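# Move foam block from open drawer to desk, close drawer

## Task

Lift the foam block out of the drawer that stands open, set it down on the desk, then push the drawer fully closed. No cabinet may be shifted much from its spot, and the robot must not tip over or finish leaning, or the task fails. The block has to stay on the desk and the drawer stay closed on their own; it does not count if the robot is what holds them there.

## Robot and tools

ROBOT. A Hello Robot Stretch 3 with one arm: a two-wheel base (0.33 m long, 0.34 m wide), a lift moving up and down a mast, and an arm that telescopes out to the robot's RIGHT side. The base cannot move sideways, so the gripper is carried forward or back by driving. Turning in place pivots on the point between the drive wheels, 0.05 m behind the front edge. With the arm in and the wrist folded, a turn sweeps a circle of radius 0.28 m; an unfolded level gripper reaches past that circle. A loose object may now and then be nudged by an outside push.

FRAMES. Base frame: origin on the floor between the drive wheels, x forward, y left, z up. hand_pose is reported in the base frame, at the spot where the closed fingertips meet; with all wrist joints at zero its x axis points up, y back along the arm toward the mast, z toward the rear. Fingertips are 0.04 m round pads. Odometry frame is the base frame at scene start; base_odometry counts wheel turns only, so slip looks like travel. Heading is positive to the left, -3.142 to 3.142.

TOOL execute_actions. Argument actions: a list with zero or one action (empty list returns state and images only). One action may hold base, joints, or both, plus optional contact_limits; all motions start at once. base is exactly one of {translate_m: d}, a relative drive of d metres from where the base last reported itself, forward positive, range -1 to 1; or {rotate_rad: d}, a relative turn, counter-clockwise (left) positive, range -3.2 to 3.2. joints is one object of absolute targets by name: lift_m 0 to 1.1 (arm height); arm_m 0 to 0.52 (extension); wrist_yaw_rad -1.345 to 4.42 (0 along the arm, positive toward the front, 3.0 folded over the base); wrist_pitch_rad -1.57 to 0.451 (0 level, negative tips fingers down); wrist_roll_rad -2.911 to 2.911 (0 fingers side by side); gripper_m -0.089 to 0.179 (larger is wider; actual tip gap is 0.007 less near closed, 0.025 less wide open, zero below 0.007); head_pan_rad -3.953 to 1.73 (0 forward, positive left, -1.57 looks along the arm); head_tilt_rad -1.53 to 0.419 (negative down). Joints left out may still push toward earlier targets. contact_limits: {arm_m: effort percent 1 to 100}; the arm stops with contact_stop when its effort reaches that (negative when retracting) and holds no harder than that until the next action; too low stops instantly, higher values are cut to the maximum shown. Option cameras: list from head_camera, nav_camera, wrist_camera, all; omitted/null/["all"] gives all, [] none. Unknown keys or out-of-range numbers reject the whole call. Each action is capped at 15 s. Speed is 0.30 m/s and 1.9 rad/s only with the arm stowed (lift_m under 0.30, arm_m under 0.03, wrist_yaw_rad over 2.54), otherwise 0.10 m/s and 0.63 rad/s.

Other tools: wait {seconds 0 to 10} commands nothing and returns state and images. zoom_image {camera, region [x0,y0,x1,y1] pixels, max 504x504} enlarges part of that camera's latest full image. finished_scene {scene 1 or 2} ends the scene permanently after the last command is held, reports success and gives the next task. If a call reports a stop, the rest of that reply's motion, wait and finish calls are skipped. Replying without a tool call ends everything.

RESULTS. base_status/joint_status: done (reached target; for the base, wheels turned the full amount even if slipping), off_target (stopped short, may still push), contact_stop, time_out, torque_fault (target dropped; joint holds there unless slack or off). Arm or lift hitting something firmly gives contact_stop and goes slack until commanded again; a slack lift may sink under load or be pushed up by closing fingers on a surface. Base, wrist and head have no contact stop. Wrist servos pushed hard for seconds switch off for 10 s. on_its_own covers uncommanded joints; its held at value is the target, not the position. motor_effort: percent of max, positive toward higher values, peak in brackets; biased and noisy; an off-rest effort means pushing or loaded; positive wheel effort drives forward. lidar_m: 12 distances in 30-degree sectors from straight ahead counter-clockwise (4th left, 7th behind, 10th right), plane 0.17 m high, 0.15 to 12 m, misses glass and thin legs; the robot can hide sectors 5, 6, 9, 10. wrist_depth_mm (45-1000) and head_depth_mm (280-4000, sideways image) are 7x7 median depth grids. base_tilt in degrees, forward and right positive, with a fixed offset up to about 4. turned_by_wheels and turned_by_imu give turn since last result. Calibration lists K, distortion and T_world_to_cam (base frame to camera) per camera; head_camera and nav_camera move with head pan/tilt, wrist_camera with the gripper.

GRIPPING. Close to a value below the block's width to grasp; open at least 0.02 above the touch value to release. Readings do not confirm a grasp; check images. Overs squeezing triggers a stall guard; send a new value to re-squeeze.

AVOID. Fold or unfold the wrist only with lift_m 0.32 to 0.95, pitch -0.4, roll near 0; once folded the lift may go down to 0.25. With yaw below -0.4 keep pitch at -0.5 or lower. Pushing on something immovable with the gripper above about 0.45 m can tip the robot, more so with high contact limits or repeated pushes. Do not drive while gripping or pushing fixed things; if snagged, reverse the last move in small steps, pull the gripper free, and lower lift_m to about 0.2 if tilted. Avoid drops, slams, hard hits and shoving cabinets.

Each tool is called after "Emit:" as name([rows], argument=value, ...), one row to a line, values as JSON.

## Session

Emit:
execute_actions(actions=[])

Scene clock: 0.00 s.
base_odometry: x=+0.000 y=+0.000 heading=+0.000 (m, m, rad; odometry frame)
turned_by_wheels: +0.000 (rad since the last result)
turned_by_imu: +0.000 (rad since the last result)
base_tilt: forward=-0.3 right=-0.1 (deg)
lidar_m: 1.59 1.76 1.75 1.98 1.88 1.30 2.12 2.60 2.53 2.27 1.43 1.42
head_depth_mm: 1888 1909 1902 1920 1446 1432 1429 / 2010 2032 2060 2062 1544 1532 1542 / 2150 2225 2218 2253 2237 2258 2126 / 2163 2365 2395 2406 2436 2460 2139 / 2110 2217 2226 2253 2271 2304 2112 / 1968 1997 2045 2035 2054 2073 2039 / 1814 1828 1831 1873 1873 1904 1927
base_status: not commanded
joint_positions: lift_m=+0.378 arm_m=+0.001 wrist_yaw_rad=+2.926 wrist_pitch_rad=-0.411 wrist_roll_rad=+0.002 gripper_m=+0.037 head_pan_rad=+0.001 head_tilt_rad=+0.007
joint_status: not commanded
motor_effort: left_wheel=+0 right_wheel=-1 lift_m=+23 arm_m=+1 wrist_yaw_rad=+0 wrist_pitch_rad=+4 wrist_roll_rad=+0 gripper_m=+0 head_pan_rad=+1 head_tilt_rad=+1 (%)
hand_pose: x=+0.0270 y=+0.0744 z=+0.3918 quat_wxyz=(+0.218, +0.704, +0.069, +0.672) (m; base frame)
wrist_depth_mm: - - - - - - - / - - - - - - - / - - - - - - - / 878 905 903 918 930 934 938 / 730 726 772 754 759 747 742 / 615 617 - 611 - 617 622 / 522 528 - 542 527 522 537
pictures: head_camera (sideways: a quarter turn clockwise sets it upright), nav_camera (sideways: a quarter turn counterclockwise sets it upright), wrist_camera
camera_calibration (this result's frames):
head_camera: T_world_to_cam=[[-0.0395245, -0.0272089, -0.998848, 1.32115], [0.0173954, 0.999459, -0.0279138, 0.0351605], [0.999067, -0.0184786, -0.0390298, -0.00324107], [0, 0, 0, 1]] pos_world=[0.0548443, 0.000745742, 1.32049]
nav_camera: T_world_to_cam=[[-0.0063127, 0.0335367, 0.999418, -1.2614], [-0.0536672, -0.998008, 0.0331505, 0.0128297], [0.998539, -0.0534266, 0.00809995, -0.0545924], [0, 0, 0, 1]] pos_world=[0.0472384, 0.0521906, 1.26068]
wrist_camera: T_world_to_cam=[[0.990086, -0.140168, 0.00907728, -0.00739895], [-0.0718416, -0.56087, -0.824781, 0.399366], [0.120699, 0.815952, -0.56538, 0.325131], [0, 0, 0, 1]] pos_world=[-0.00322635, -0.0423359, 0.513279]
Images, in order (width x height): head_camera 896x504, nav_camera 672x504, wrist_camera 644x364.

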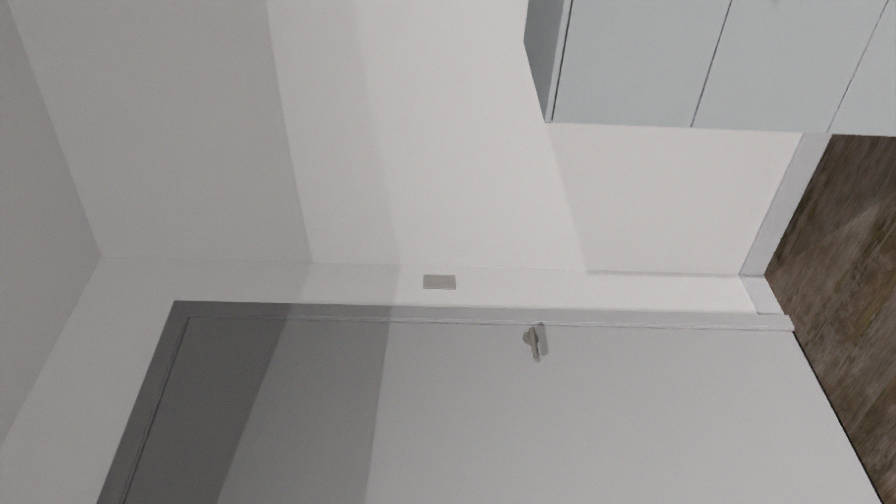

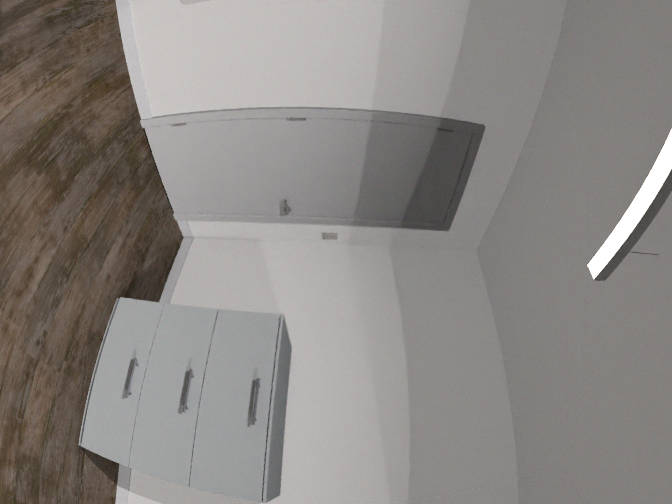

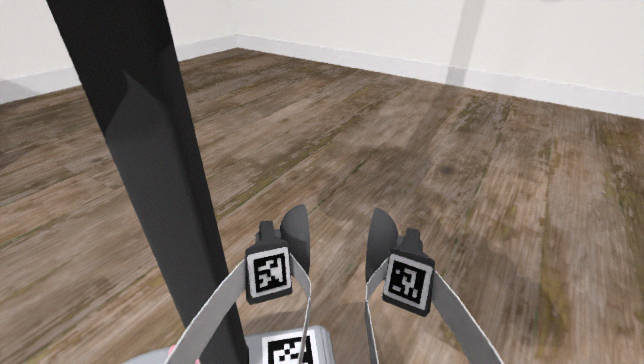

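Emit:
execute_actions([
  {"base":{"rotate_rad":2.6},"joints":{"head_tilt_rad":-0.6,"lift_m":0.29}},
])

Scene clock: 3.70 s.
base_odometry: x=+0.000 y=+0.000 heading=+2.600 (m, m, rad; odometry frame)
turned_by_wheels: +2.600 (rad since the last result)
turned_by_imu: +2.595 (rad since the last result)
base_tilt: forward=-0.3 right=-0.1 (deg)
lidar_m: 1.30 1.43 2.61 2.53 2.30 1.91 1.43 1.56 1.75 1.76 1.96 1.88
head_depth_mm: 1528 1690 1875 2037 1711 1428 1228 / 1551 1714 1919 2054 1710 1428 1223 / 1578 1743 1947 2104 1692 1421 1219 / 1607 1753 1572 1731 1681 1419 1218 / 1640 1800 1455 1457 1640 1419 1216 / 1677 1852 1473 1449 1678 1409 1205 / 1698 1912 2103 1449 1672 1406 1207
base_status: done
joint_positions: lift_m=+0.290 arm_m=+0.001 wrist_yaw_rad=+2.926 wrist_pitch_rad=-0.412 wrist_roll_rad=+0.002 gripper_m=+0.037 head_pan_rad=+0.001 head_tilt_rad=-0.593
joint_status: all done
motor_effort: left_wheel=-2(7) right_wheel=+2(11) lift_m=+20(21) arm_m=+0(0) wrist_yaw_rad=+1(0) wrist_pitch_rad=+4(5) wrist_roll_rad=+0(0) gripper_m=+0(1) head_pan_rad=+0(0) head_tilt_rad=-2(27) (%)
hand_pose: x=+0.0270 y=+0.0743 z=+0.3043 quat_wxyz=(+0.219, +0.704, +0.069, +0.672) (m; base frame)
wrist_depth_mm: - - - - - - - / - - - - - - - / 965 - 987 - - - - / 739 713 757 761 774 763 753 / 613 604 629 621 656 606 621 / 502 507 - 526 - 513 520 / 443 - - 439 441 441 443
pictures: head_camera (sideways: a quarter turn clockwise sets it upright), nav_camera (sideways: a quarter turn counterclockwise sets it upright), wrist_camera
camera_calibration (this result's frames):
head_camera: T_world_to_cam=[[-0.596438, -0.0280057, -0.802171, 1.06777], [-0.0016548, 0.999432, -0.0336622, 0.0427357], [0.802658, -0.01875, -0.596145, 0.723004], [0, 0, 0, 1]] pos_world=[0.0566069, 0.000748727, 1.28899]
nav_camera: T_world_to_cam=[[0.558921, 0.0343451, 0.828509, -1.0416], [-0.0253304, -0.997968, 0.058458, -0.0202538], [0.828834, -0.0536598, -0.556916, 0.68181], [0, 0, 0, 1]] pos_world=[0.0165546, 0.0521471, 1.24387]
wrist_camera: T_world_to_cam=[[0.990087, -0.140163, 0.00902278, -0.00658578], [-0.0719699, -0.561452, -0.824374, 0.327028], [0.120612, 0.815553, -0.565974, 0.275953], [0, 0, 0, 1]] pos_world=[-0.00322671, -0.0423671, 0.425835]
Images, in order (width x height): head_camera 896x504, nav_camera 672x504, wrist_camera 644x364.

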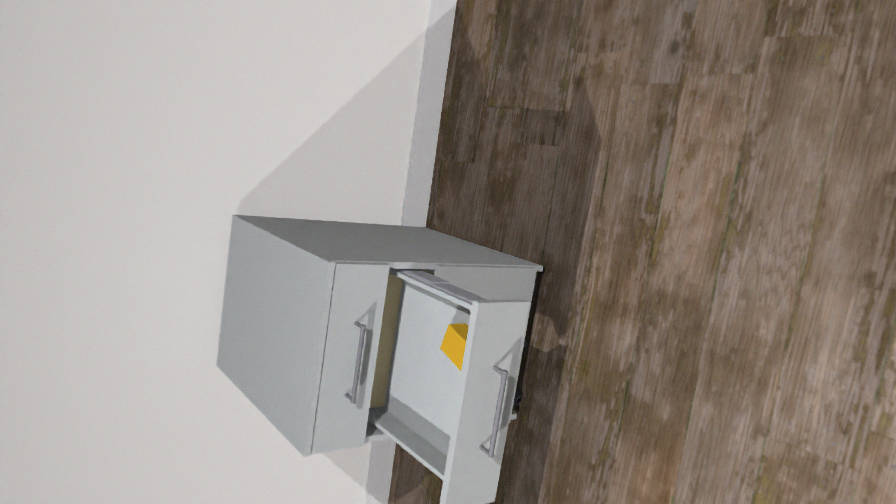

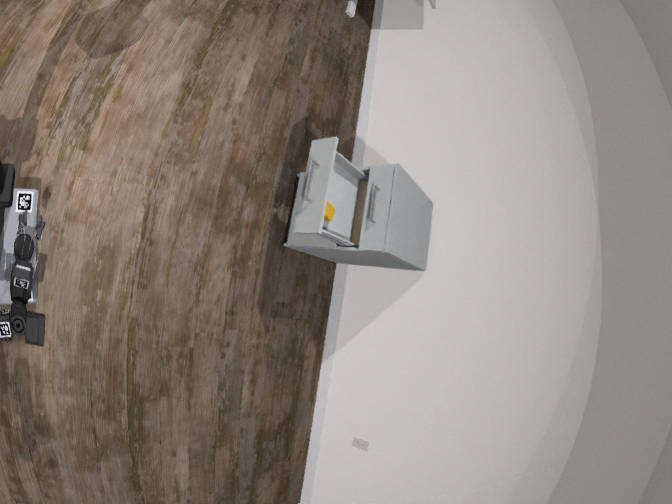

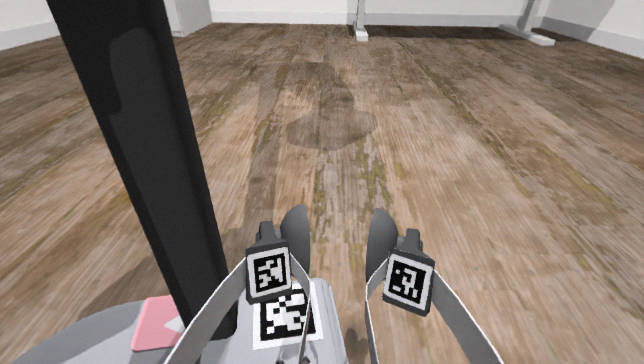

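Emit:
execute_actions([
  {"base":{"rotate_rad":0.455}},
], cameras=[])

Emit:
execute_actions([
  {"base":{"translate_m":0.72}},
], cameras=[])

Emit:
execute_actions([
  {"base":{"rotate_rad":0.895},"joints":{"lift_m":0.55,"head_pan_rad":-1.57,"head_tilt_rad":-1.0,"arm_m":0.05}},
], cameras=["head_camera"])

Emit:
execute_actions([
  {"joints":{"wrist_yaw_rad":0,"gripper_m":0.115,"arm_m":0.2,"lift_m":0.7}},
], cameras=[])

Emit:
execute_actions([
  {"joints":{"wrist_pitch_rad":-1.55,"arm_m":0.37}},
])

Scene clock: 5.77 s.
base_odometry: x=+0.000 y=+0.000 heading=+3.055 (m, m, rad; odometry frame)
turned_by_wheels: +0.455 (rad since the last result)
turned_by_imu: +0.454 (rad since the last result)
base_tilt: forward=-0.3 right=-0.1 (deg)
lidar_m: 1.38 2.96 2.59 2.44 1.93 1.43 1.53 1.77 1.75 1.88 1.90 1.30
head_depth_mm: 1640 1759 1437 1438 1615 1427 1230 / 1735 1896 1489 1482 1612 1428 1228 / 1860 2018 2251 1484 1689 1431 1225 / 1967 2184 2435 2011 1693 1415 1223 / 2103 2362 2562 2098 1682 1414 1213 / 2277 2574 2737 2061 1682 1406 1211 / 2489 2823 2680 2072 1672 1398 1204
base_status: done
joint_positions: lift_m=+0.290 arm_m=+0.001 wrist_yaw_rad=+2.926 wrist_pitch_rad=-0.412 wrist_roll_rad=+0.002 gripper_m=+0.037 head_pan_rad=+0.001 head_tilt_rad=-0.593
joint_status: not commanded
motor_effort: left_wheel=-2(8) right_wheel=+2(10) lift_m=+20(20) arm_m=+0(0) wrist_yaw_rad=+1(0) wrist_pitch_rad=+4(4) wrist_roll_rad=+0(0) gripper_m=-1(0) head_pan_rad=+0(0) head_tilt_rad=-3(3) (%)
hand_pose: x=+0.0270 y=+0.0743 z=+0.3043 quat_wxyz=(+0.219, +0.704, +0.069, +0.672) (m; base frame)
wrist_depth_mm: - - - - - - - / - - - - - - - / 959 - 983 978 - - - / 753 742 755 771 756 783 780 / 599 598 647 606 635 618 615 / 504 515 - 531 - 514 513 / 449 - - 442 438 445 443
pictures: none
No camera images: the call's "cameras" was empty. Leave "cameras" out to get every camera's image.

Scene clock: 9.93 s.
base_odometry: x=-0.717 y=+0.063 heading=+3.055 (m, m, rad; odometry frame)
turned_by_wheels: +0.000 (rad since the last result)
turned_by_imu: +0.002 (rad since the last result)
base_tilt: forward=-0.3 right=-0.1 (deg)
lidar_m: 1.40 2.11 2.18 2.48 2.51 2.04 2.16 2.21 2.18 1.66 0.70 0.70
head_depth_mm: 1126 1222 1337 1441 902 981 861 / 1186 1305 1439 1599 1662 975 855 / 1269 1399 1551 1733 1695 1415 819 / 1352 1511 1677 1889 1694 1413 1196 / 1447 1618 1842 1993 1685 1417 1216 / 1570 1774 2021 2065 1684 1411 1208 / 1706 1932 2245 2066 1666 1405 1203
base_status: done
joint_positions: lift_m=+0.290 arm_m=+0.001 wrist_yaw_rad=+2.926 wrist_pitch_rad=-0.412 wrist_roll_rad=+0.002 gripper_m=+0.037 head_pan_rad=+0.001 head_tilt_rad=-0.593
joint_status: not commanded
motor_effort: left_wheel=-2(6) right_wheel=+2(9) lift_m=+20(20) arm_m=+1(1) wrist_yaw_rad=+0(0) wrist_pitch_rad=+4(4) wrist_roll_rad=+0(0) gripper_m=-1(1) head_pan_rad=+0(1) head_tilt_rad=-2(3) (%)
hand_pose: x=+0.0270 y=+0.0743 z=+0.3043 quat_wxyz=(+0.219, +0.704, +0.069, +0.672) (m; base frame)
wrist_depth_mm: - - - - - - - / - - - - - - - / - - - - 996 - - / 728 741 756 760 756 778 776 / 598 600 621 626 634 620 624 / 508 511 - 530 - 518 512 / 446 - - 447 440 444 438
pictures: none
No camera images: the call's "cameras" was empty. Leave "cameras" out to get every camera's image.

Scene clock: 13.13 s.
base_odometry: x=-0.717 y=+0.063 heading=-2.334 (m, m, rad; odometry frame)
turned_by_wheels: +0.895 (rad since the last result)
turned_by_imu: +0.894 (rad since the last result)
base_tilt: forward=-0.3 right=-0.1 (deg)
lidar_m: 2.18 2.48 2.58 2.04 2.06 2.29 2.18 1.92 1.36 0.70 0.72 1.77
head_depth_mm: 1274 1513 1648 1462 1324 1209 1108 / 1261 1476 1638 1465 1341 - - / 1069 924 984 1000 920 1212 - / 1065 919 990 999 882 - - / 1060 918 985 1008 918 1200 1107 / 1080 915 987 995 1274 1196 1094 / 1254 1446 1604 1450 1286 1193 1094
base_status: done
joint_positions: lift_m=+0.550 arm_m=+0.050 wrist_yaw_rad=+2.926 wrist_pitch_rad=-0.412 wrist_roll_rad=+0.002 gripper_m=+0.037 head_pan_rad=-1.563 head_tilt_rad=-0.988
joint_status: all done
motor_effort: left_wheel=-2(8) right_wheel=+2(9) lift_m=+26(28) arm_m=+3(5) wrist_yaw_rad=+0(1) wrist_pitch_rad=+4(4) wrist_roll_rad=+0(0) gripper_m=+0(0) head_pan_rad=-4(50) head_tilt_rad=-5(23) (%)
hand_pose: x=+0.0270 y=+0.0253 z=+0.5639 quat_wxyz=(+0.219, +0.704, +0.069, +0.672) (m; base frame)
wrist_depth_mm: - - - - - - - / - - - - - - - / - - - - - - - / - - - - - - - / 978 968 - 965 - - - / 827 851 - 848 - 827 851 / 709 699 723 720 701 723 708
pictures: head_camera (sideways: a quarter turn clockwise sets it upright)
camera_calibration (this result's frames):
head_camera: T_world_to_cam=[[-0.0339127, 0.858874, -0.511062, 0.685011], [0.999299, 0.0210194, -0.0309863, 0.0331293], [-0.0158711, -0.511755, -0.858985, 1.06981], [0, 0, 0, 1]] pos_world=[0.00710357, -0.0415559, 1.27006]
Images, in order (width x height): head_camera 896x504.

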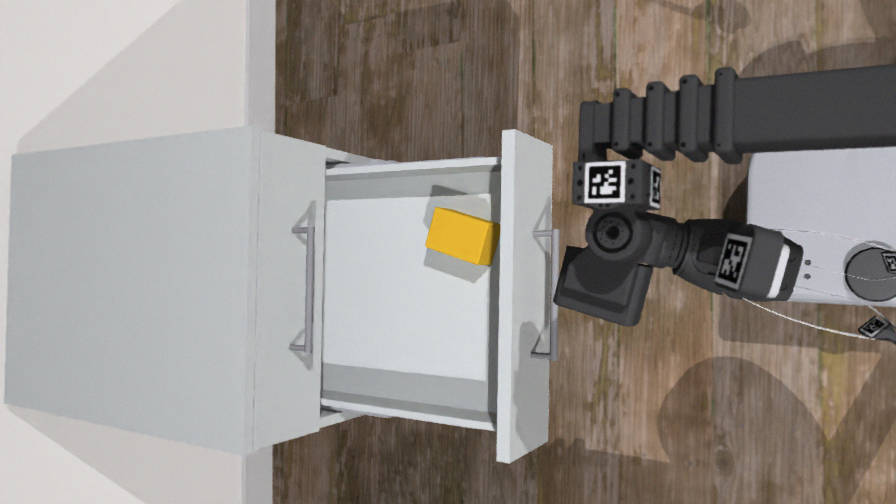

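Scene clock: 15.60 s.
base_odometry: x=-0.717 y=+0.063 heading=-2.334 (m, m, rad; odometry frame)
turned_by_wheels: +0.000 (rad since the last result)
turned_by_imu: +0.000 (rad since the last result)
base_tilt: forward=-0.3 right=+0.0 (deg)
lidar_m: 2.18 2.47 2.58 2.04 2.06 2.29 2.18 1.91 1.36 0.70 0.72 1.77
head_depth_mm: 1268 1513 1647 1493 1343 - - / 1261 1467 1680 - 1323 1189 - / 1074 927 - 981 1289 1210 - / 1066 922 972 973 1277 1213 - / 1060 916 985 1008 1269 1195 1102 / 1060 907 985 993 1274 1193 1106 / 1254 1457 1608 1450 1292 1189 1096
base_status: not commanded
joint_positions: lift_m=+0.700 arm_m=+0.200 wrist_yaw_rad=+0.002 wrist_pitch_rad=-0.412 wrist_roll_rad=+0.002 gripper_m=+0.115 head_pan_rad=-1.563 head_tilt_rad=-0.988
joint_status: all done
motor_effort: left_wheel=-2(2) right_wheel=+2(2) lift_m=+26(27) arm_m=+3(1) wrist_yaw_rad=-1(2) wrist_pitch_rad=+4(4) wrist_roll_rad=+0(0) gripper_m=+0(82) head_pan_rad=-3(4) head_tilt_rad=-5(5) (%)
hand_pose: x=-0.0210 y=-0.5699 z=+0.7139 quat_wxyz=(+0.692, +0.145, -0.692, -0.144) (m; base frame)
wrist_depth_mm: 782 765 776 769 770 783 768 / 846 870 635 663 829 857 850 / 942 462 436 438 471 950 943 / - 331 333 335 336 - - / - 354 344 342 340 - - / 961 714 499 394 390 - - / 866 441 462 456 466 841 881
pictures: none
No camera images: the call's "cameras" was empty. Leave "cameras" out to get every camera's image.

Scene clock: 18.10 s.
base_odometry: x=-0.717 y=+0.063 heading=-2.334 (m, m, rad; odometry frame)
turned_by_wheels: +0.000 (rad since the last result)
turned_by_imu: +0.000 (rad since the last result)
base_tilt: forward=-0.4 right=-0.1 (deg)
lidar_m: 2.18 2.47 2.58 2.04 2.06 2.29 2.18 1.92 1.36 0.70 0.72 1.77
head_depth_mm: 1270 1517 1649 1479 1327 - - / 1261 1433 - - 1303 1190 - / 1072 - 1048 1001 1286 1209 - / 1071 934 1078 990 1265 1210 - / 1062 918 985 1007 1255 1197 1097 / 1055 912 983 991 1270 1193 1095 / 1253 1454 1610 1439 1283 1193 1094
base_status: not commanded
joint_positions: lift_m=+0.700 arm_m=+0.370 wrist_yaw_rad=+0.000 wrist_pitch_rad=-1.543 wrist_roll_rad=+0.002 gripper_m=+0.115 head_pan_rad=-1.563 head_tilt_rad=-0.988
joint_status: all done
motor_effort: left_wheel=-2(2) right_wheel=+2(2) lift_m=+26(26) arm_m=+3(4) wrist_yaw_rad=+0(1) wrist_pitch_rad=-2(5) wrist_roll_rad=+0(1) gripper_m=+1(0) head_pan_rad=-3(3) head_tilt_rad=-5(5) (%)
hand_pose: x=-0.0216 y=-0.4976 z=+0.5817 quat_wxyz=(+0.506, +0.493, -0.507, -0.494) (m; base frame)
wrist_depth_mm: 721 339 337 331 328 686 698 / 770 348 345 346 334 710 688 / 783 360 357 348 343 731 709 / 799 369 361 315 348 754 732 / 818 358 371 371 365 776 760 / 322 301 276 283 285 794 786 / 876 862 844 861 809 804 813
pictures: head_camera (sideways: a quarter turn clockwise sets it upright), nav_camera (sideways: a quarter turn counterclockwise sets it upright), wrist_camera
camera_calibration (this result's frames):
head_camera: T_world_to_cam=[[-0.0337206, 0.858886, -0.511056, 0.685002], [0.999303, 0.020796, -0.0309862, 0.0331291], [-0.0159856, -0.511745, -0.858989, 1.06981], [0, 0, 0, 1]] pos_world=[0.00709427, -0.0415558, 1.27006]
nav_camera: T_world_to_cam=[[0.0399261, -0.834345, 0.549794, -0.675224], [-0.997919, -0.00541421, 0.0642526, -0.0218331], [-0.0506321, -0.551216, -0.832825, 1.04602], [0, 0, 0, 1]] pos_world=[0.0581335, 0.0130923, 1.24379]
wrist_camera: T_world_to_cam=[[-0.997182, -0.0397215, -0.0636476, 0.00812885], [-0.0494761, 0.985897, 0.159871, 0.429042], [0.0563997, 0.162569, -0.985084, 0.822779], [0, 0, 0, 1]] pos_world=[-0.0170712, -0.556426, 0.742432]
Images, in order (width x height): head_camera 896x504, nav_camera 672x504, wrist_camera 644x364.

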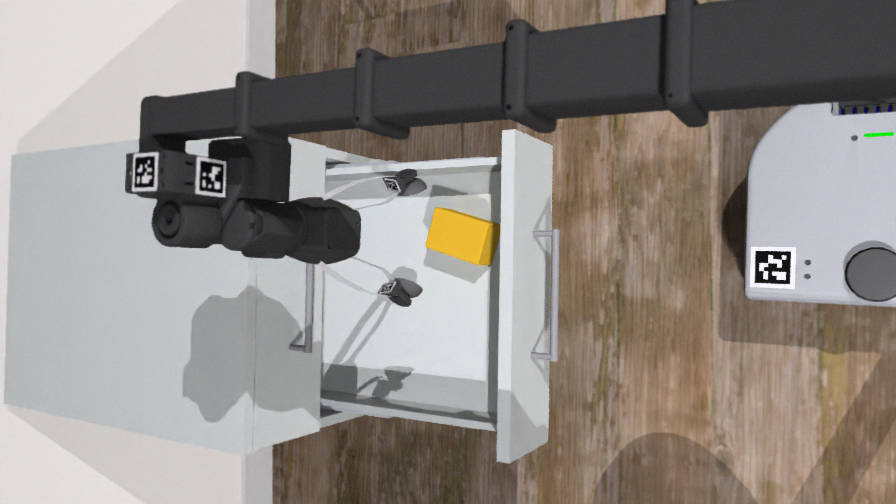

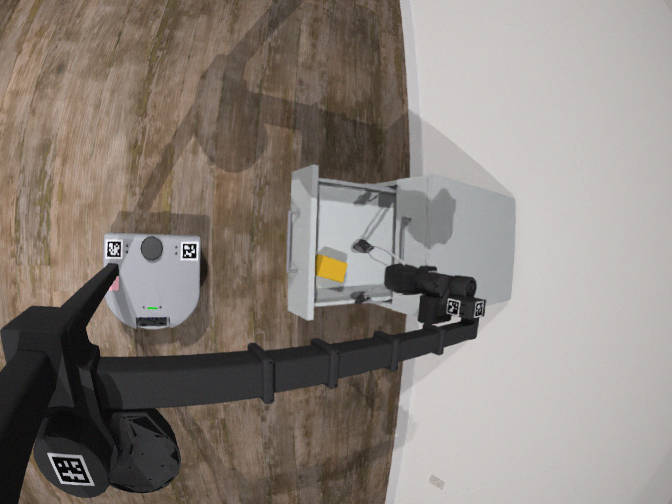

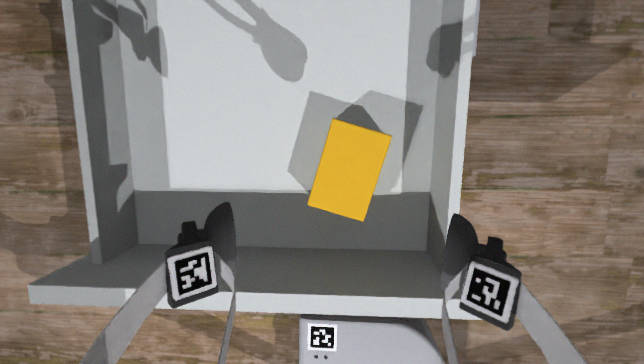

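Emit:
execute_actions([
  {"joints":{"wrist_roll_rad":0.25,"arm_m":0.39,"lift_m":0.532}},
], cameras=["wrist_camera"])

Emit:
execute_actions([
  {"joints":{"gripper_m":0.02,"head_pan_rad":-0.2,"head_tilt_rad":-0.5}},
], cameras=[])

Emit:
execute_actions([
  {"joints":{"lift_m":0.68}},
])

Scene clock: 20.83 s.
base_odometry: x=-0.717 y=+0.063 heading=-2.334 (m, m, rad; odometry frame)
turned_by_wheels: +0.000 (rad since the last result)
turned_by_imu: +0.000 (rad since the last result)
base_tilt: forward=-0.3 right=-0.1 (deg)
lidar_m: 2.19 2.47 2.59 2.04 2.06 2.29 2.18 1.91 1.36 0.70 0.72 1.77
head_depth_mm: 1271 1504 1646 1476 1318 1209 1114 / 1260 1472 1637 1480 1343 - - / 1068 923 - 1002 1286 1219 - / 1065 920 951 961 1264 1205 - / 1063 919 989 1007 1253 1198 1100 / 1060 912 990 991 1274 1192 1101 / 1249 1463 1618 1440 1290 1194 1094
base_status: not commanded
joint_positions: lift_m=+0.532 arm_m=+0.390 wrist_yaw_rad=+0.000 wrist_pitch_rad=-1.544 wrist_roll_rad=+0.246 gripper_m=+0.115 head_pan_rad=-1.563 head_tilt_rad=-0.988
joint_status: all done
motor_effort: left_wheel=-2(2) right_wheel=+2(2) lift_m=+20(25) arm_m=+3(1) wrist_yaw_rad=+0(0) wrist_pitch_rad=-2(2) wrist_roll_rad=+1(2) gripper_m=+0(1) head_pan_rad=-4(4) head_tilt_rad=-5(5) (%)
hand_pose: x=-0.0217 y=-0.5174 z=+0.4141 quat_wxyz=(+0.441, +0.429, -0.565, -0.550) (m; base frame)
wrist_depth_mm: 180 178 175 174 170 152 119 / 185 183 180 178 175 161 124 / 191 188 185 181 180 173 124 / 195 194 191 142 140 181 130 / 202 200 195 146 144 184 133 / 208 206 202 150 149 175 137 / 215 210 208 204 199 197 140
pictures: wrist_camera
camera_calibration (this result's frames):
wrist_camera: T_world_to_cam=[[-0.976826, 0.202276, -0.0699698, 0.124917], [0.189063, 0.968687, 0.16094, 0.471127], [0.100333, 0.143982, -0.984481, 0.65193], [0, 0, 0, 1]] pos_world=[-0.0324608, -0.575508, 0.57473]
Images, in order (width x height): wrist_camera 644x364.

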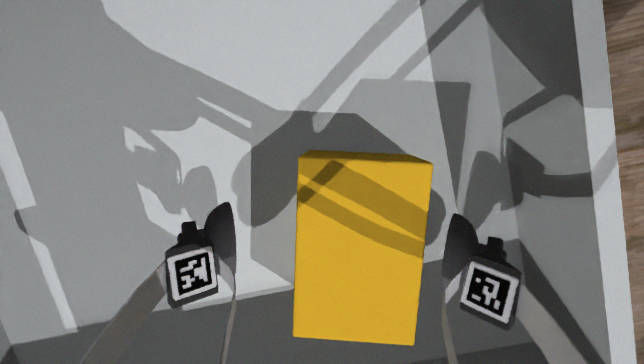

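Scene clock: 22.27 s.
base_odometry: x=-0.717 y=+0.063 heading=-2.334 (m, m, rad; odometry frame)
turned_by_wheels: +0.000 (rad since the last result)
turned_by_imu: +0.000 (rad since the last result)
base_tilt: forward=-0.4 right=-0.1 (deg)
lidar_m: 2.18 2.47 2.58 2.04 2.07 2.29 2.18 1.92 1.36 0.70 0.72 1.77
head_depth_mm: 2133 2199 2281 2251 1858 1527 1287 / 2370 2483 2762 2419 1866 1517 1277 / 2303 2411 2750 2368 1853 1512 1278 / 2256 2363 2737 2395 1843 1517 1272 / 2216 2303 2650 2351 1838 1502 1266 / 2171 2267 2555 2344 1833 1490 1263 / 2116 2225 2521 2325 1822 1490 1257
base_status: not commanded
joint_positions: lift_m=+0.532 arm_m=+0.390 wrist_yaw_rad=+0.000 wrist_pitch_rad=-1.544 wrist_roll_rad=+0.246 gripper_m=+0.021 head_pan_rad=-0.207 head_tilt_rad=-0.508
joint_status: all done
motor_effort: left_wheel=-2(2) right_wheel=+2(2) lift_m=+20(20) arm_m=+3(3) wrist_yaw_rad=+0(0) wrist_pitch_rad=-2(2) wrist_roll_rad=+2(1) gripper_m=-15(90) head_pan_rad=+4(49) head_tilt_rad=+2(23) (%)
hand_pose: x=-0.0217 y=-0.5173 z=+0.4141 quat_wxyz=(+0.441, +0.429, -0.565, -0.550) (m; base frame)
wrist_depth_mm: 182 177 176 173 171 151 119 / 185 183 180 177 175 162 123 / 192 188 184 182 179 174 124 / 195 195 190 138 181 180 131 / 202 198 195 142 142 187 133 / 208 207 203 146 144 191 137 / 216 211 207 151 198 195 146
pictures: none
No camera images: the call's "cameras" was empty. Leave "cameras" out to get every camera's image.

Scene clock: 24.43 s.
base_odometry: x=-0.717 y=+0.063 heading=-2.334 (m, m, rad; odometry frame)
turned_by_wheels: +0.000 (rad since the last result)
turned_by_imu: +0.000 (rad since the last result)
base_tilt: forward=-0.3 right=-0.1 (deg)
lidar_m: 2.18 2.48 2.58 2.04 2.06 2.29 2.18 1.91 1.36 0.70 0.72 1.77
head_depth_mm: 2136 2208 2283 2256 1869 1528 1281 / 2359 2468 2756 2403 1860 1517 1277 / 2286 2448 2673 2381 1860 1514 1286 / 2257 2388 2751 2389 1840 1506 1271 / 2182 2331 2660 2370 1838 1502 1265 / 2167 2267 2569 2338 1819 1489 1263 / 2099 2215 2524 2316 1814 1489 1261
base_status: not commanded
joint_positions: lift_m=+0.680 arm_m=+0.390 wrist_yaw_rad=+0.000 wrist_pitch_rad=-1.544 wrist_roll_rad=+0.246 gripper_m=+0.021 head_pan_rad=-0.207 head_tilt_rad=-0.507
joint_status: all done
motor_effort: left_wheel=-2(2) right_wheel=+2(2) lift_m=+26(29) arm_m=+3(3) wrist_yaw_rad=+0(0) wrist_pitch_rad=-2(1) wrist_roll_rad=+2(2) gripper_m=-16(15) head_pan_rad=+6(5) head_tilt_rad=+1(3) (%)
hand_pose: x=-0.0217 y=-0.5173 z=+0.5617 quat_wxyz=(+0.441, +0.429, -0.565, -0.550) (m; base frame)
wrist_depth_mm: 320 321 318 314 306 674 675 / 310 330 325 324 315 679 681 / 312 341 337 328 327 707 702 / 776 346 348 138 283 720 724 / 811 355 354 142 141 739 734 / 835 351 350 146 145 269 747 / 875 318 283 150 246 776 785
pictures: head_camera (sideways: a quarter turn clockwise sets it upright), nav_camera (sideways: a quarter turn counterclockwise sets it upright), wrist_camera
camera_calibration (this result's frames):
head_camera: T_world_to_cam=[[-0.520118, 0.0815693, -0.850191, 1.12992], [0.208158, 0.977519, -0.0335584, 0.0413244], [0.828341, -0.194428, -0.525404, 0.630813], [0, 0, 0, 1]] pos_world=[0.05656, -0.00991411, 1.29346]
nav_camera: T_world_to_cam=[[0.482659, -0.0671639, 0.873229, -1.09945], [-0.236231, -0.970084, 0.0559586, -0.0157198], [0.843347, -0.233293, -0.484086, 0.586964], [0, 0, 0, 1]] pos_world=[0.0319341, 0.0478414, 1.2451]
wrist_camera: T_world_to_cam=[[-0.976814, 0.202344, -0.0699392, 0.135259], [0.189119, 0.96865, 0.161093, 0.447222], [0.100343, 0.144132, -0.984458, 0.797354], [0, 0, 0, 1]] pos_world=[-0.0324644, -0.575495, 0.722376]
Images, in order (width x height): head_camera 896x504, nav_camera 672x504, wrist_camera 644x364.

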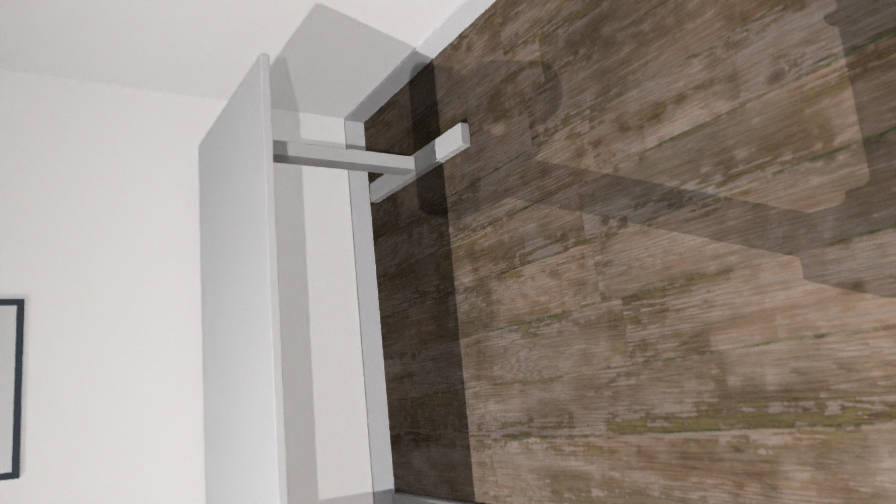

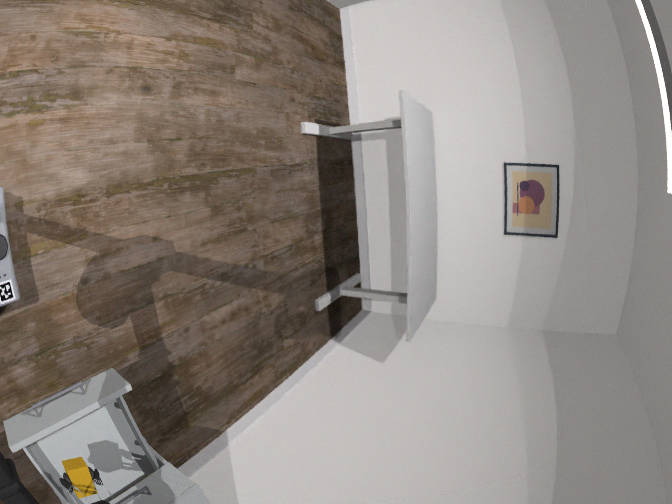

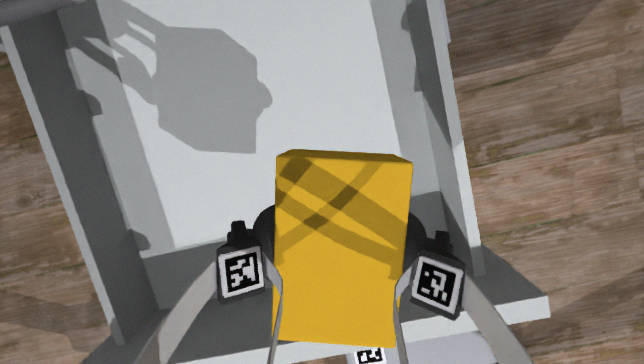

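Emit:
execute_actions([
  {"base":{"translate_m":0.05},"joints":{"arm_m":0.12,"wrist_pitch_rad":-1.1,"wrist_roll_rad":0,"wrist_yaw_rad":1.8,"lift_m":0.7,"head_pan_rad":-1.5,"head_tilt_rad":-0.9}},
], cameras=[])

Emit:
execute_actions([
  {"joints":{"lift_m":0.29,"wrist_yaw_rad":2.62,"wrist_pitch_rad":-0.4,"arm_m":0.11}},
], cameras=["head_camera"])

Emit:
execute_actions([
  {"joints":{"arm_m":0.38}},
], cameras=["head_camera"])

Emit:
execute_actions([
  {"joints":{"arm_m":0.455},"contact_limits":{"arm_m":18}},
], cameras=["head_camera"])

Scene clock: 28.00 s.
base_odometry: x=-0.752 y=+0.026 heading=-2.334 (m, m, rad; odometry frame)
turned_by_wheels: +0.000 (rad since the last result)
turned_by_imu: +0.000 (rad since the last result)
base_tilt: forward=-0.3 right=-0.1 (deg)
lidar_m: 2.14 2.44 2.51 2.05 2.06 2.35 2.23 1.91 0.73 0.70 0.72 1.77
head_depth_mm: 1173 1368 1600 1607 1413 - - / 1177 1067 927 1092 910 1234 1117 / 1180 1062 931 1104 - 1238 1142 / 1182 1058 931 1087 990 1198 1140 / 1171 1050 934 1060 970 655 1111 / 1198 1401 1678 1542 1336 1221 1109 / 1211 1417 1666 1542 1362 1222 1101
base_status: done
joint_positions: lift_m=+0.700 arm_m=+0.120 wrist_yaw_rad=+1.799 wrist_pitch_rad=-1.111 wrist_roll_rad=+0.002 gripper_m=+0.021 head_pan_rad=-1.493 head_tilt_rad=-0.889
joint_status: all done
motor_effort: left_wheel=-2(3) right_wheel=+2(8) lift_m=+27(29) arm_m=-2(2) wrist_yaw_rad=+1(2) wrist_pitch_rad=+4(4) wrist_roll_rad=-1(2) gripper_m=-15(15) head_pan_rad=-3(47) head_tilt_rad=-4(22) (%)
hand_pose: x=+0.0684 y=-0.2446 z=+0.5982 quat_wxyz=(+0.666, +0.702, -0.082, +0.237) (m; base frame)
wrist_depth_mm: 977 986 958 946 924 909 921 / 933 921 888 916 898 872 853 / 866 826 853 852 846 854 824 / 846 825 836 138 782 315 792 / 783 780 784 142 142 312 363 / 750 - - 145 144 278 353 / 734 - - 151 518 293 337
pictures: none
No camera images: the call's "cameras" was empty. Leave "cameras" out to get every camera's image.

Scene clock: 32.57 s.
base_odometry: x=-0.752 y=+0.026 heading=-2.334 (m, m, rad; odometry frame)
turned_by_wheels: +0.000 (rad since the last result)
turned_by_imu: +0.000 (rad since the last result)
base_tilt: forward=-0.3 right=-0.1 (deg)
lidar_m: 2.13 2.44 2.51 2.05 2.06 2.34 2.23 1.91 0.73 0.70 0.72 1.77
head_depth_mm: 1171 1366 1595 1581 1390 1240 1119 / 1178 1070 926 1070 953 1233 1123 / 1178 1067 934 1068 965 1268 1127 / 1177 1055 936 1061 901 1265 1122 / 1175 1054 935 1063 969 1223 1114 / 1206 1416 1656 1547 1343 1225 1106 / 1213 1422 1672 1541 1355 1220 1103
base_status: not commanded
joint_positions: lift_m=+0.290 arm_m=+0.110 wrist_yaw_rad=+2.618 wrist_pitch_rad=-0.424 wrist_roll_rad=+0.002 gripper_m=+0.021 head_pan_rad=-1.493 head_tilt_rad=-0.889
joint_status: all done
motor_effort: left_wheel=-2(2) right_wheel=+2(2) lift_m=+20(26) arm_m=-1(4) wrist_yaw_rad=+2(2) wrist_pitch_rad=+8(8) wrist_roll_rad=-1(1) gripper_m=-15(16) head_pan_rad=-4(3) head_tilt_rad=-4(4) (%)
hand_pose: x=+0.0906 y=-0.0616 z=+0.3015 quat_wxyz=(+0.323, +0.707, -0.035, +0.629) (m; base frame)
wrist_depth_mm: - - - - - - - / - - - - - - - / - 947 962 990 - 962 989 / - 754 742 138 672 761 754 / 581 621 - 142 142 615 611 / - - - 146 145 511 514 / - - - 151 424 432 441
pictures: head_camera (sideways: a quarter turn clockwise sets it upright)
camera_calibration (this result's frames):
head_camera: T_world_to_cam=[[-0.0895748, 0.79978, -0.593572, 0.79284], [0.995632, 0.0876597, -0.032136, 0.0346525], [0.0263306, -0.593858, -0.804139, 0.998254], [0, 0, 0, 1]] pos_world=[0.0102327, -0.0443149, 1.27446]
Images, in order (width x height): head_camera 896x504.

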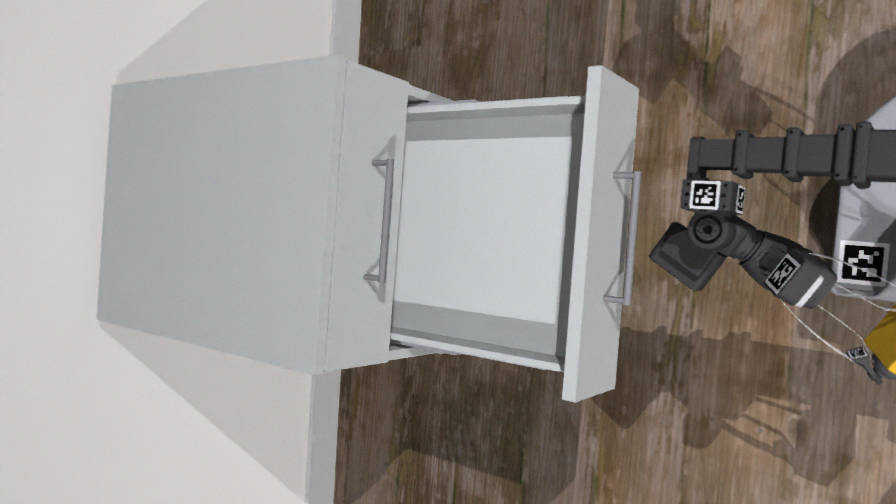

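Scene clock: 35.77 s.
base_odometry: x=-0.752 y=+0.026 heading=-2.334 (m, m, rad; odometry frame)
turned_by_wheels: +0.000 (rad since the last result)
turned_by_imu: +0.000 (rad since the last result)
base_tilt: forward=-0.3 right=-0.1 (deg)
lidar_m: 2.13 2.43 2.51 2.05 2.06 2.34 2.23 1.92 0.73 0.70 0.72 1.77
head_depth_mm: 1169 1368 1602 1564 1393 1249 1122 / 1182 1066 929 1037 1380 1242 1124 / 1189 1058 930 1014 1350 1229 1134 / 1178 1055 934 1013 1336 1225 1141 / 1178 1050 932 1072 1355 1187 1115 / 1197 1423 1664 1545 1367 1227 1107 / 1213 1423 1668 1539 1367 1220 1105
base_status: not commanded
joint_positions: lift_m=+0.290 arm_m=+0.380 wrist_yaw_rad=+2.625 wrist_pitch_rad=-0.423 wrist_roll_rad=+0.002 gripper_m=+0.021 head_pan_rad=-1.493 head_tilt_rad=-0.890
joint_status: all done
motor_effort: left_wheel=-1(3) right_wheel=-1(6) lift_m=+21(21) arm_m=+4(11) wrist_yaw_rad=-4(4) wrist_pitch_rad=+7(8) wrist_roll_rad=-1(1) gripper_m=-15(15) head_pan_rad=-2(3) head_tilt_rad=-4(5) (%)
hand_pose: x=+0.0893 y=-0.3300 z=+0.3017 quat_wxyz=(+0.320, +0.707, -0.033, +0.630) (m; base frame)
wrist_depth_mm: - - - - - - - / - - - - - - - / 973 - 977 - 959 983 - / - - 759 138 680 744 751 / - - - 141 142 615 615 / - - - 146 145 501 512 / - - 422 151 419 441 441
pictures: head_camera (sideways: a quarter turn clockwise sets it upright)
camera_calibration (this result's frames):
head_camera: T_world_to_cam=[[-0.0894998, 0.800456, -0.592672, 0.791667], [0.995643, 0.0875382, -0.0321247, 0.0346377], [0.026167, -0.592965, -0.804803, 0.999118], [0, 0, 0, 1]] pos_world=[0.0102234, -0.044285, 1.2744]
Images, in order (width x height): head_camera 896x504.

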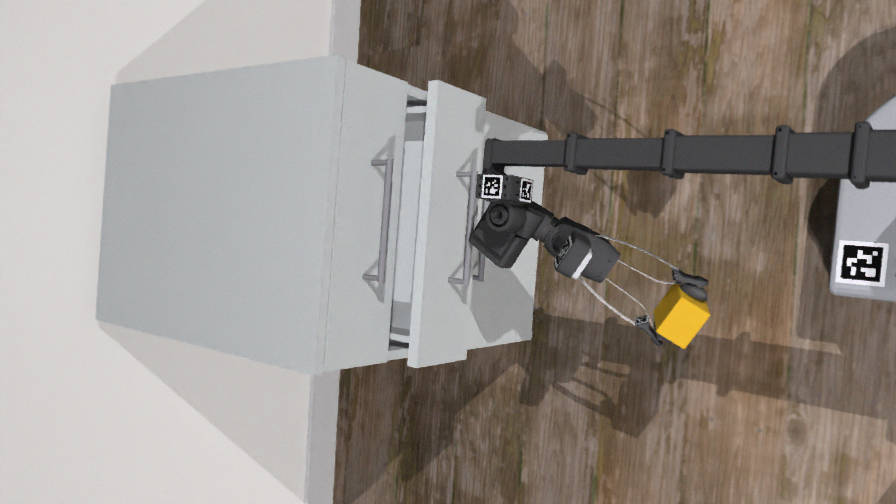

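Scene clock: 37.90 s.
base_odometry: x=-0.752 y=+0.026 heading=-2.334 (m, m, rad; odometry frame)
turned_by_wheels: +0.000 (rad since the last result)
turned_by_imu: -0.003 (rad since the last result)
base_tilt: forward=-0.3 right=-0.1 (deg)
lidar_m: 2.13 2.43 2.51 2.05 2.06 2.35 2.23 1.92 0.74 0.70 0.73 1.76
head_depth_mm: 1171 1368 1638 1569 1382 1237 1121 / 1180 1065 935 1192 1386 1237 1124 / 1174 1053 937 1040 1353 1232 1129 / 1176 1050 929 1089 1346 1222 1145 / 1173 1047 932 1140 1343 1210 1108 / 1206 1414 1663 1540 1361 1221 1108 / 1209 1421 1659 1546 1358 1218 1101
base_status: not commanded
joint_positions: lift_m=+0.290 arm_m=+0.440 wrist_yaw_rad=+2.622 wrist_pitch_rad=-0.422 wrist_roll_rad=+0.002 gripper_m=+0.021 head_pan_rad=-1.494 head_tilt_rad=-0.892
joint_status: arm_m contact_stop (moved +0.061 of +0.075)
on_its_own: arm_m is slack since a contact_stop, until your next command for it (your +0.455 is given up)
motor_effort: left_wheel=-1(7) right_wheel=+1(15) lift_m=+22(22) arm_m=+1(20) wrist_yaw_rad=-1(29) wrist_pitch_rad=+7(7) wrist_roll_rad=-1(1) gripper_m=-15(15) head_pan_rad=-3(4) head_tilt_rad=-5(3) (%)
contact_limits: arm_m 18 (drawing in: default 15, maximum 25; extending or still: default 22, maximum 36)
hand_pose: x=+0.0899 y=-0.3910 z=+0.3019 quat_wxyz=(+0.321, +0.707, -0.034, +0.630) (m; base frame)
wrist_depth_mm: - - - - - - - / - - - - - - - / - - 984 - - - 1000 / - - 743 138 682 749 758 / - - - 142 141 601 607 / - - - 145 144 511 509 / 416 430 441 151 429 433 440
pictures: head_camera (sideways: a quarter turn clockwise sets it upright)
camera_calibration (this result's frames):
head_camera: T_world_to_cam=[[-0.089189, 0.801597, -0.591174, 0.789714], [0.995682, 0.0871056, -0.032106, 0.034613], [0.0257585, -0.591485, -0.805905, 1.00055], [0, 0, 0, 1]] pos_world=[0.0101975, -0.044236, 1.27432]
Images, in order (width x height): head_camera 896x504.

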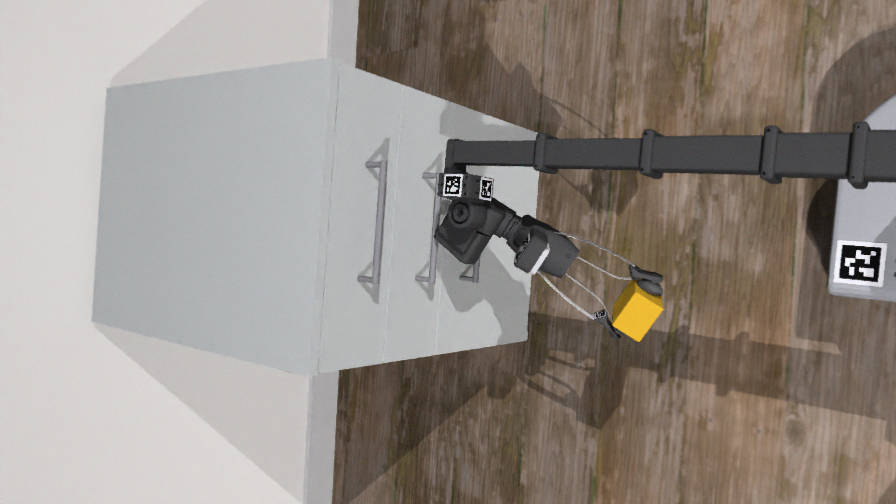

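Emit:
execute_actions([
  {"base":{"translate_m":0.34},"joints":{"arm_m":0.01,"wrist_yaw_rad":2.6,"head_pan_rad":-1.9}},
], cameras=["head_camera"])

Emit:
execute_actions([
  {"base":{"translate_m":0.98},"joints":{"head_pan_rad":0,"head_tilt_rad":-0.8}},
], cameras=["head_camera"])

Emit:
execute_actions([
  {"base":{"rotate_rad":1.5},"joints":{"lift_m":0.93,"head_pan_rad":-1.4,"wrist_yaw_rad":2.2,"arm_m":0.08}},
], cameras=["nav_camera"])

Scene clock: 43.87 s.
base_odometry: x=-0.987 y=-0.219 heading=-2.334 (m, m, rad; odometry frame)
turned_by_wheels: +0.000 (rad since the last result)
turned_by_imu: +0.000 (rad since the last result)
base_tilt: forward=-0.3 right=-0.1 (deg)
lidar_m: 1.80 2.27 2.20 2.50 2.43 2.69 2.57 1.91 0.73 0.72 1.31 1.74
head_depth_mm: 1419 1685 1803 1571 1384 1243 1119 / 1372 1090 1056 1507 1386 1242 1136 / 1268 1058 987 1284 1378 1233 - / 1206 1053 953 1189 1375 1233 - / 1195 1047 953 1237 1369 1226 - / 1163 1237 1576 1542 1366 1223 1104 / 1138 1311 1551 1536 1359 1215 1106
base_status: done
joint_positions: lift_m=+0.290 arm_m=+0.010 wrist_yaw_rad=+2.601 wrist_pitch_rad=-0.422 wrist_roll_rad=+0.002 gripper_m=+0.021 head_pan_rad=-1.894 head_tilt_rad=-0.892
joint_status: all done
motor_effort: left_wheel=-1(8) right_wheel=+0(5) lift_m=+22(22) arm_m=-2(3) wrist_yaw_rad=+0(3) wrist_pitch_rad=+7(7) wrist_roll_rad=-1(1) gripper_m=-16(15) head_pan_rad=-3(34) head_tilt_rad=-3(4) (%)
hand_pose: x=+0.0939 y=+0.0367 z=+0.3019 quat_wxyz=(+0.328, +0.706, -0.042, +0.626) (m; base frame)
wrist_depth_mm: - - - - - - - / - - - - - - - / 953 951 985 975 967 992 1000 / 730 733 742 138 679 740 744 / 616 606 630 141 142 594 604 / - 506 487 146 145 511 502 / - - - 150 422 441 441
pictures: head_camera (sideways: a quarter turn clockwise sets it upright)
camera_calibration (this result's frames):
head_camera: T_world_to_cam=[[0.229894, 0.773086, -0.591174, 0.787768], [0.951049, -0.307367, -0.032106, 0.0348853], [-0.206528, -0.554855, -0.805905, 1.00197], [0, 0, 0, 1]] pos_world=[-0.007346, -0.0423416, 1.27432]
Images, in order (width x height): head_camera 896x504.

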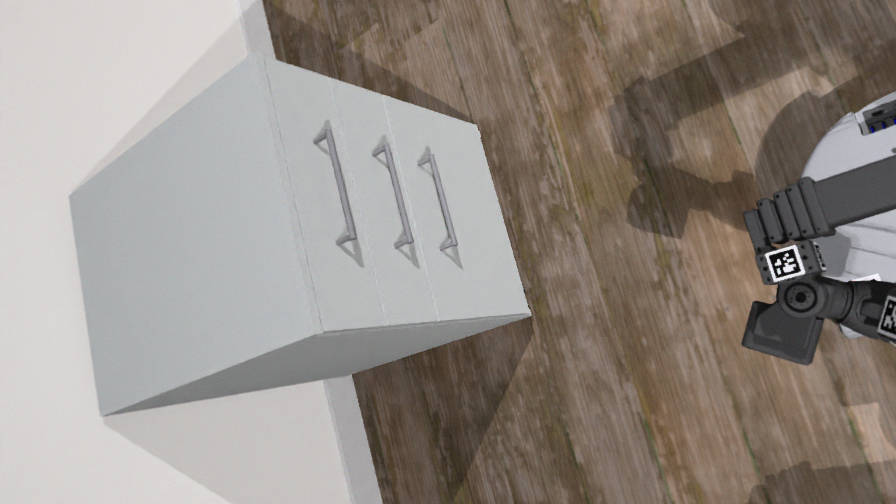

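Scene clock: 48.90 s.
base_odometry: x=-1.664 y=-0.928 heading=-2.334 (m, m, rad; odometry frame)
turned_by_wheels: +0.000 (rad since the last result)
turned_by_imu: +0.002 (rad since the last result)
base_tilt: forward=-0.3 right=-0.1 (deg)
lidar_m: 1.23 0.86 1.67 1.75 2.61 2.81 3.56 1.32 1.30 1.24 1.13 1.15
head_depth_mm: 1094 1100 891 746 1406 1276 1142 / 1086 1092 886 744 1386 1275 1138 / 1084 1085 883 741 1397 1264 1138 / 1077 1083 878 737 1388 1268 1130 / 1073 1076 873 737 1378 1262 1127 / 1073 1067 871 731 1367 1264 1126 / 1073 1062 861 727 1342 1243 1121
base_status: done
joint_positions: lift_m=+0.290 arm_m=+0.010 wrist_yaw_rad=+2.601 wrist_pitch_rad=-0.422 wrist_roll_rad=+0.002 gripper_m=+0.021 head_pan_rad=-0.007 head_tilt_rad=-0.802
joint_status: all done
motor_effort: left_wheel=-1(5) right_wheel=+0(6) lift_m=+22(22) arm_m=-1(2) wrist_yaw_rad=-1(1) wrist_pitch_rad=+8(7) wrist_roll_rad=-1(1) gripper_m=-15(16) head_pan_rad=+5(49) head_tilt_rad=+1(9) (%)
hand_pose: x=+0.0939 y=+0.0367 z=+0.3019 quat_wxyz=(+0.328, +0.706, -0.042, +0.626) (m; base frame)
wrist_depth_mm: - - - - - - 928 / - - - - - - 961 / 977 947 954 935 989 885 954 / 738 740 730 138 686 745 756 / 620 598 627 142 141 605 616 / - 501 487 146 145 507 506 / - - - 150 425 439 440
pictures: head_camera (sideways: a quarter turn clockwise sets it upright)
camera_calibration (this result's frames):
head_camera: T_world_to_cam=[[-0.750416, -0.0218587, -0.660604, 0.88421], [-0.000168547, 0.999459, -0.0328795, 0.0416985], [0.660966, -0.024562, -0.750014, 0.924005], [0, 0, 0, 1]] pos_world=[0.0527971, 0.000347028, 1.2785]
Images, in order (width x height): head_camera 896x504.

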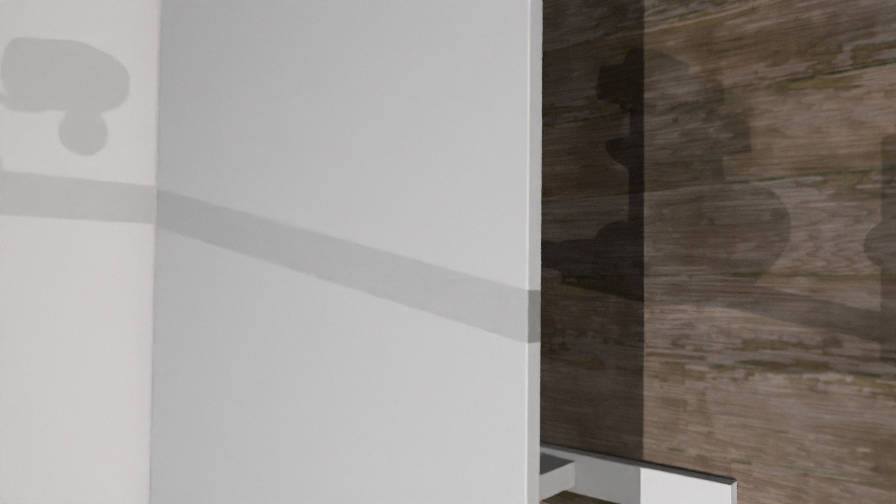

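Scene clock: 55.57 s.
base_odometry: x=-1.664 y=-0.928 heading=-0.834 (m, m, rad; odometry frame)
turned_by_wheels: +1.500 (rad since the last result)
turned_by_imu: +1.499 (rad since the last result)
base_tilt: forward=-0.3 right=-0.1 (deg)
lidar_m: 1.72 2.57 2.71 3.56 1.32 1.33 1.24 1.25 1.13 1.23 0.86 1.57
head_depth_mm: 1067 1102 942 - 1405 1273 1145 / 1073 1094 933 - 1394 1280 1141 / 1076 1086 930 723 - 1269 1136 / 1087 1080 878 737 - 1234 1129 / 1100 1074 875 749 - 1224 1124 / 1103 1069 866 732 1378 1260 1121 / 1109 1058 863 729 1421 1230 1089
base_status: done
joint_positions: lift_m=+0.930 arm_m=+0.080 wrist_yaw_rad=+2.202 wrist_pitch_rad=-0.422 wrist_roll_rad=+0.002 gripper_m=+0.021 head_pan_rad=-1.393 head_tilt_rad=-0.802
joint_status: all done
motor_effort: left_wheel=-2(8) right_wheel=+2(9) lift_m=+27(29) arm_m=+2(2) wrist_yaw_rad=-1(2) wrist_pitch_rad=+7(7) wrist_roll_rad=-1(1) gripper_m=-15(16) head_pan_rad=-4(46) head_tilt_rad=+1(1) (%)
hand_pose: x=+0.1595 y=-0.0927 z=+0.9417 quat_wxyz=(+0.445, +0.684, -0.181, +0.549) (m; base frame)
wrist_depth_mm: - - - - - - - / - - - - - - - / - - - - - - - / - - - 138 - - - / - - - 142 142 - - / - - - 146 145 - - / - - - 150 - - -
pictures: nav_camera (sideways: a quarter turn counterclockwise sets it upright)
camera_calibration (this result's frames):
nav_camera: T_world_to_cam=[[0.160225, -0.701755, 0.694167, -0.864065], [-0.98467, -0.162754, 0.0627442, -0.0199654], [0.0689473, -0.693578, -0.717074, 0.89478], [0, 0, 0, 1]] pos_world=[0.0570925, 0.0109879, 1.24268]
Images, in order (width x height): nav_camera 672x504.

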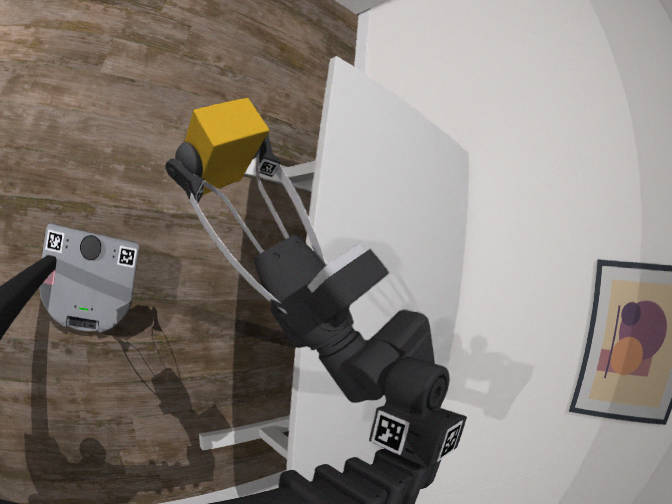

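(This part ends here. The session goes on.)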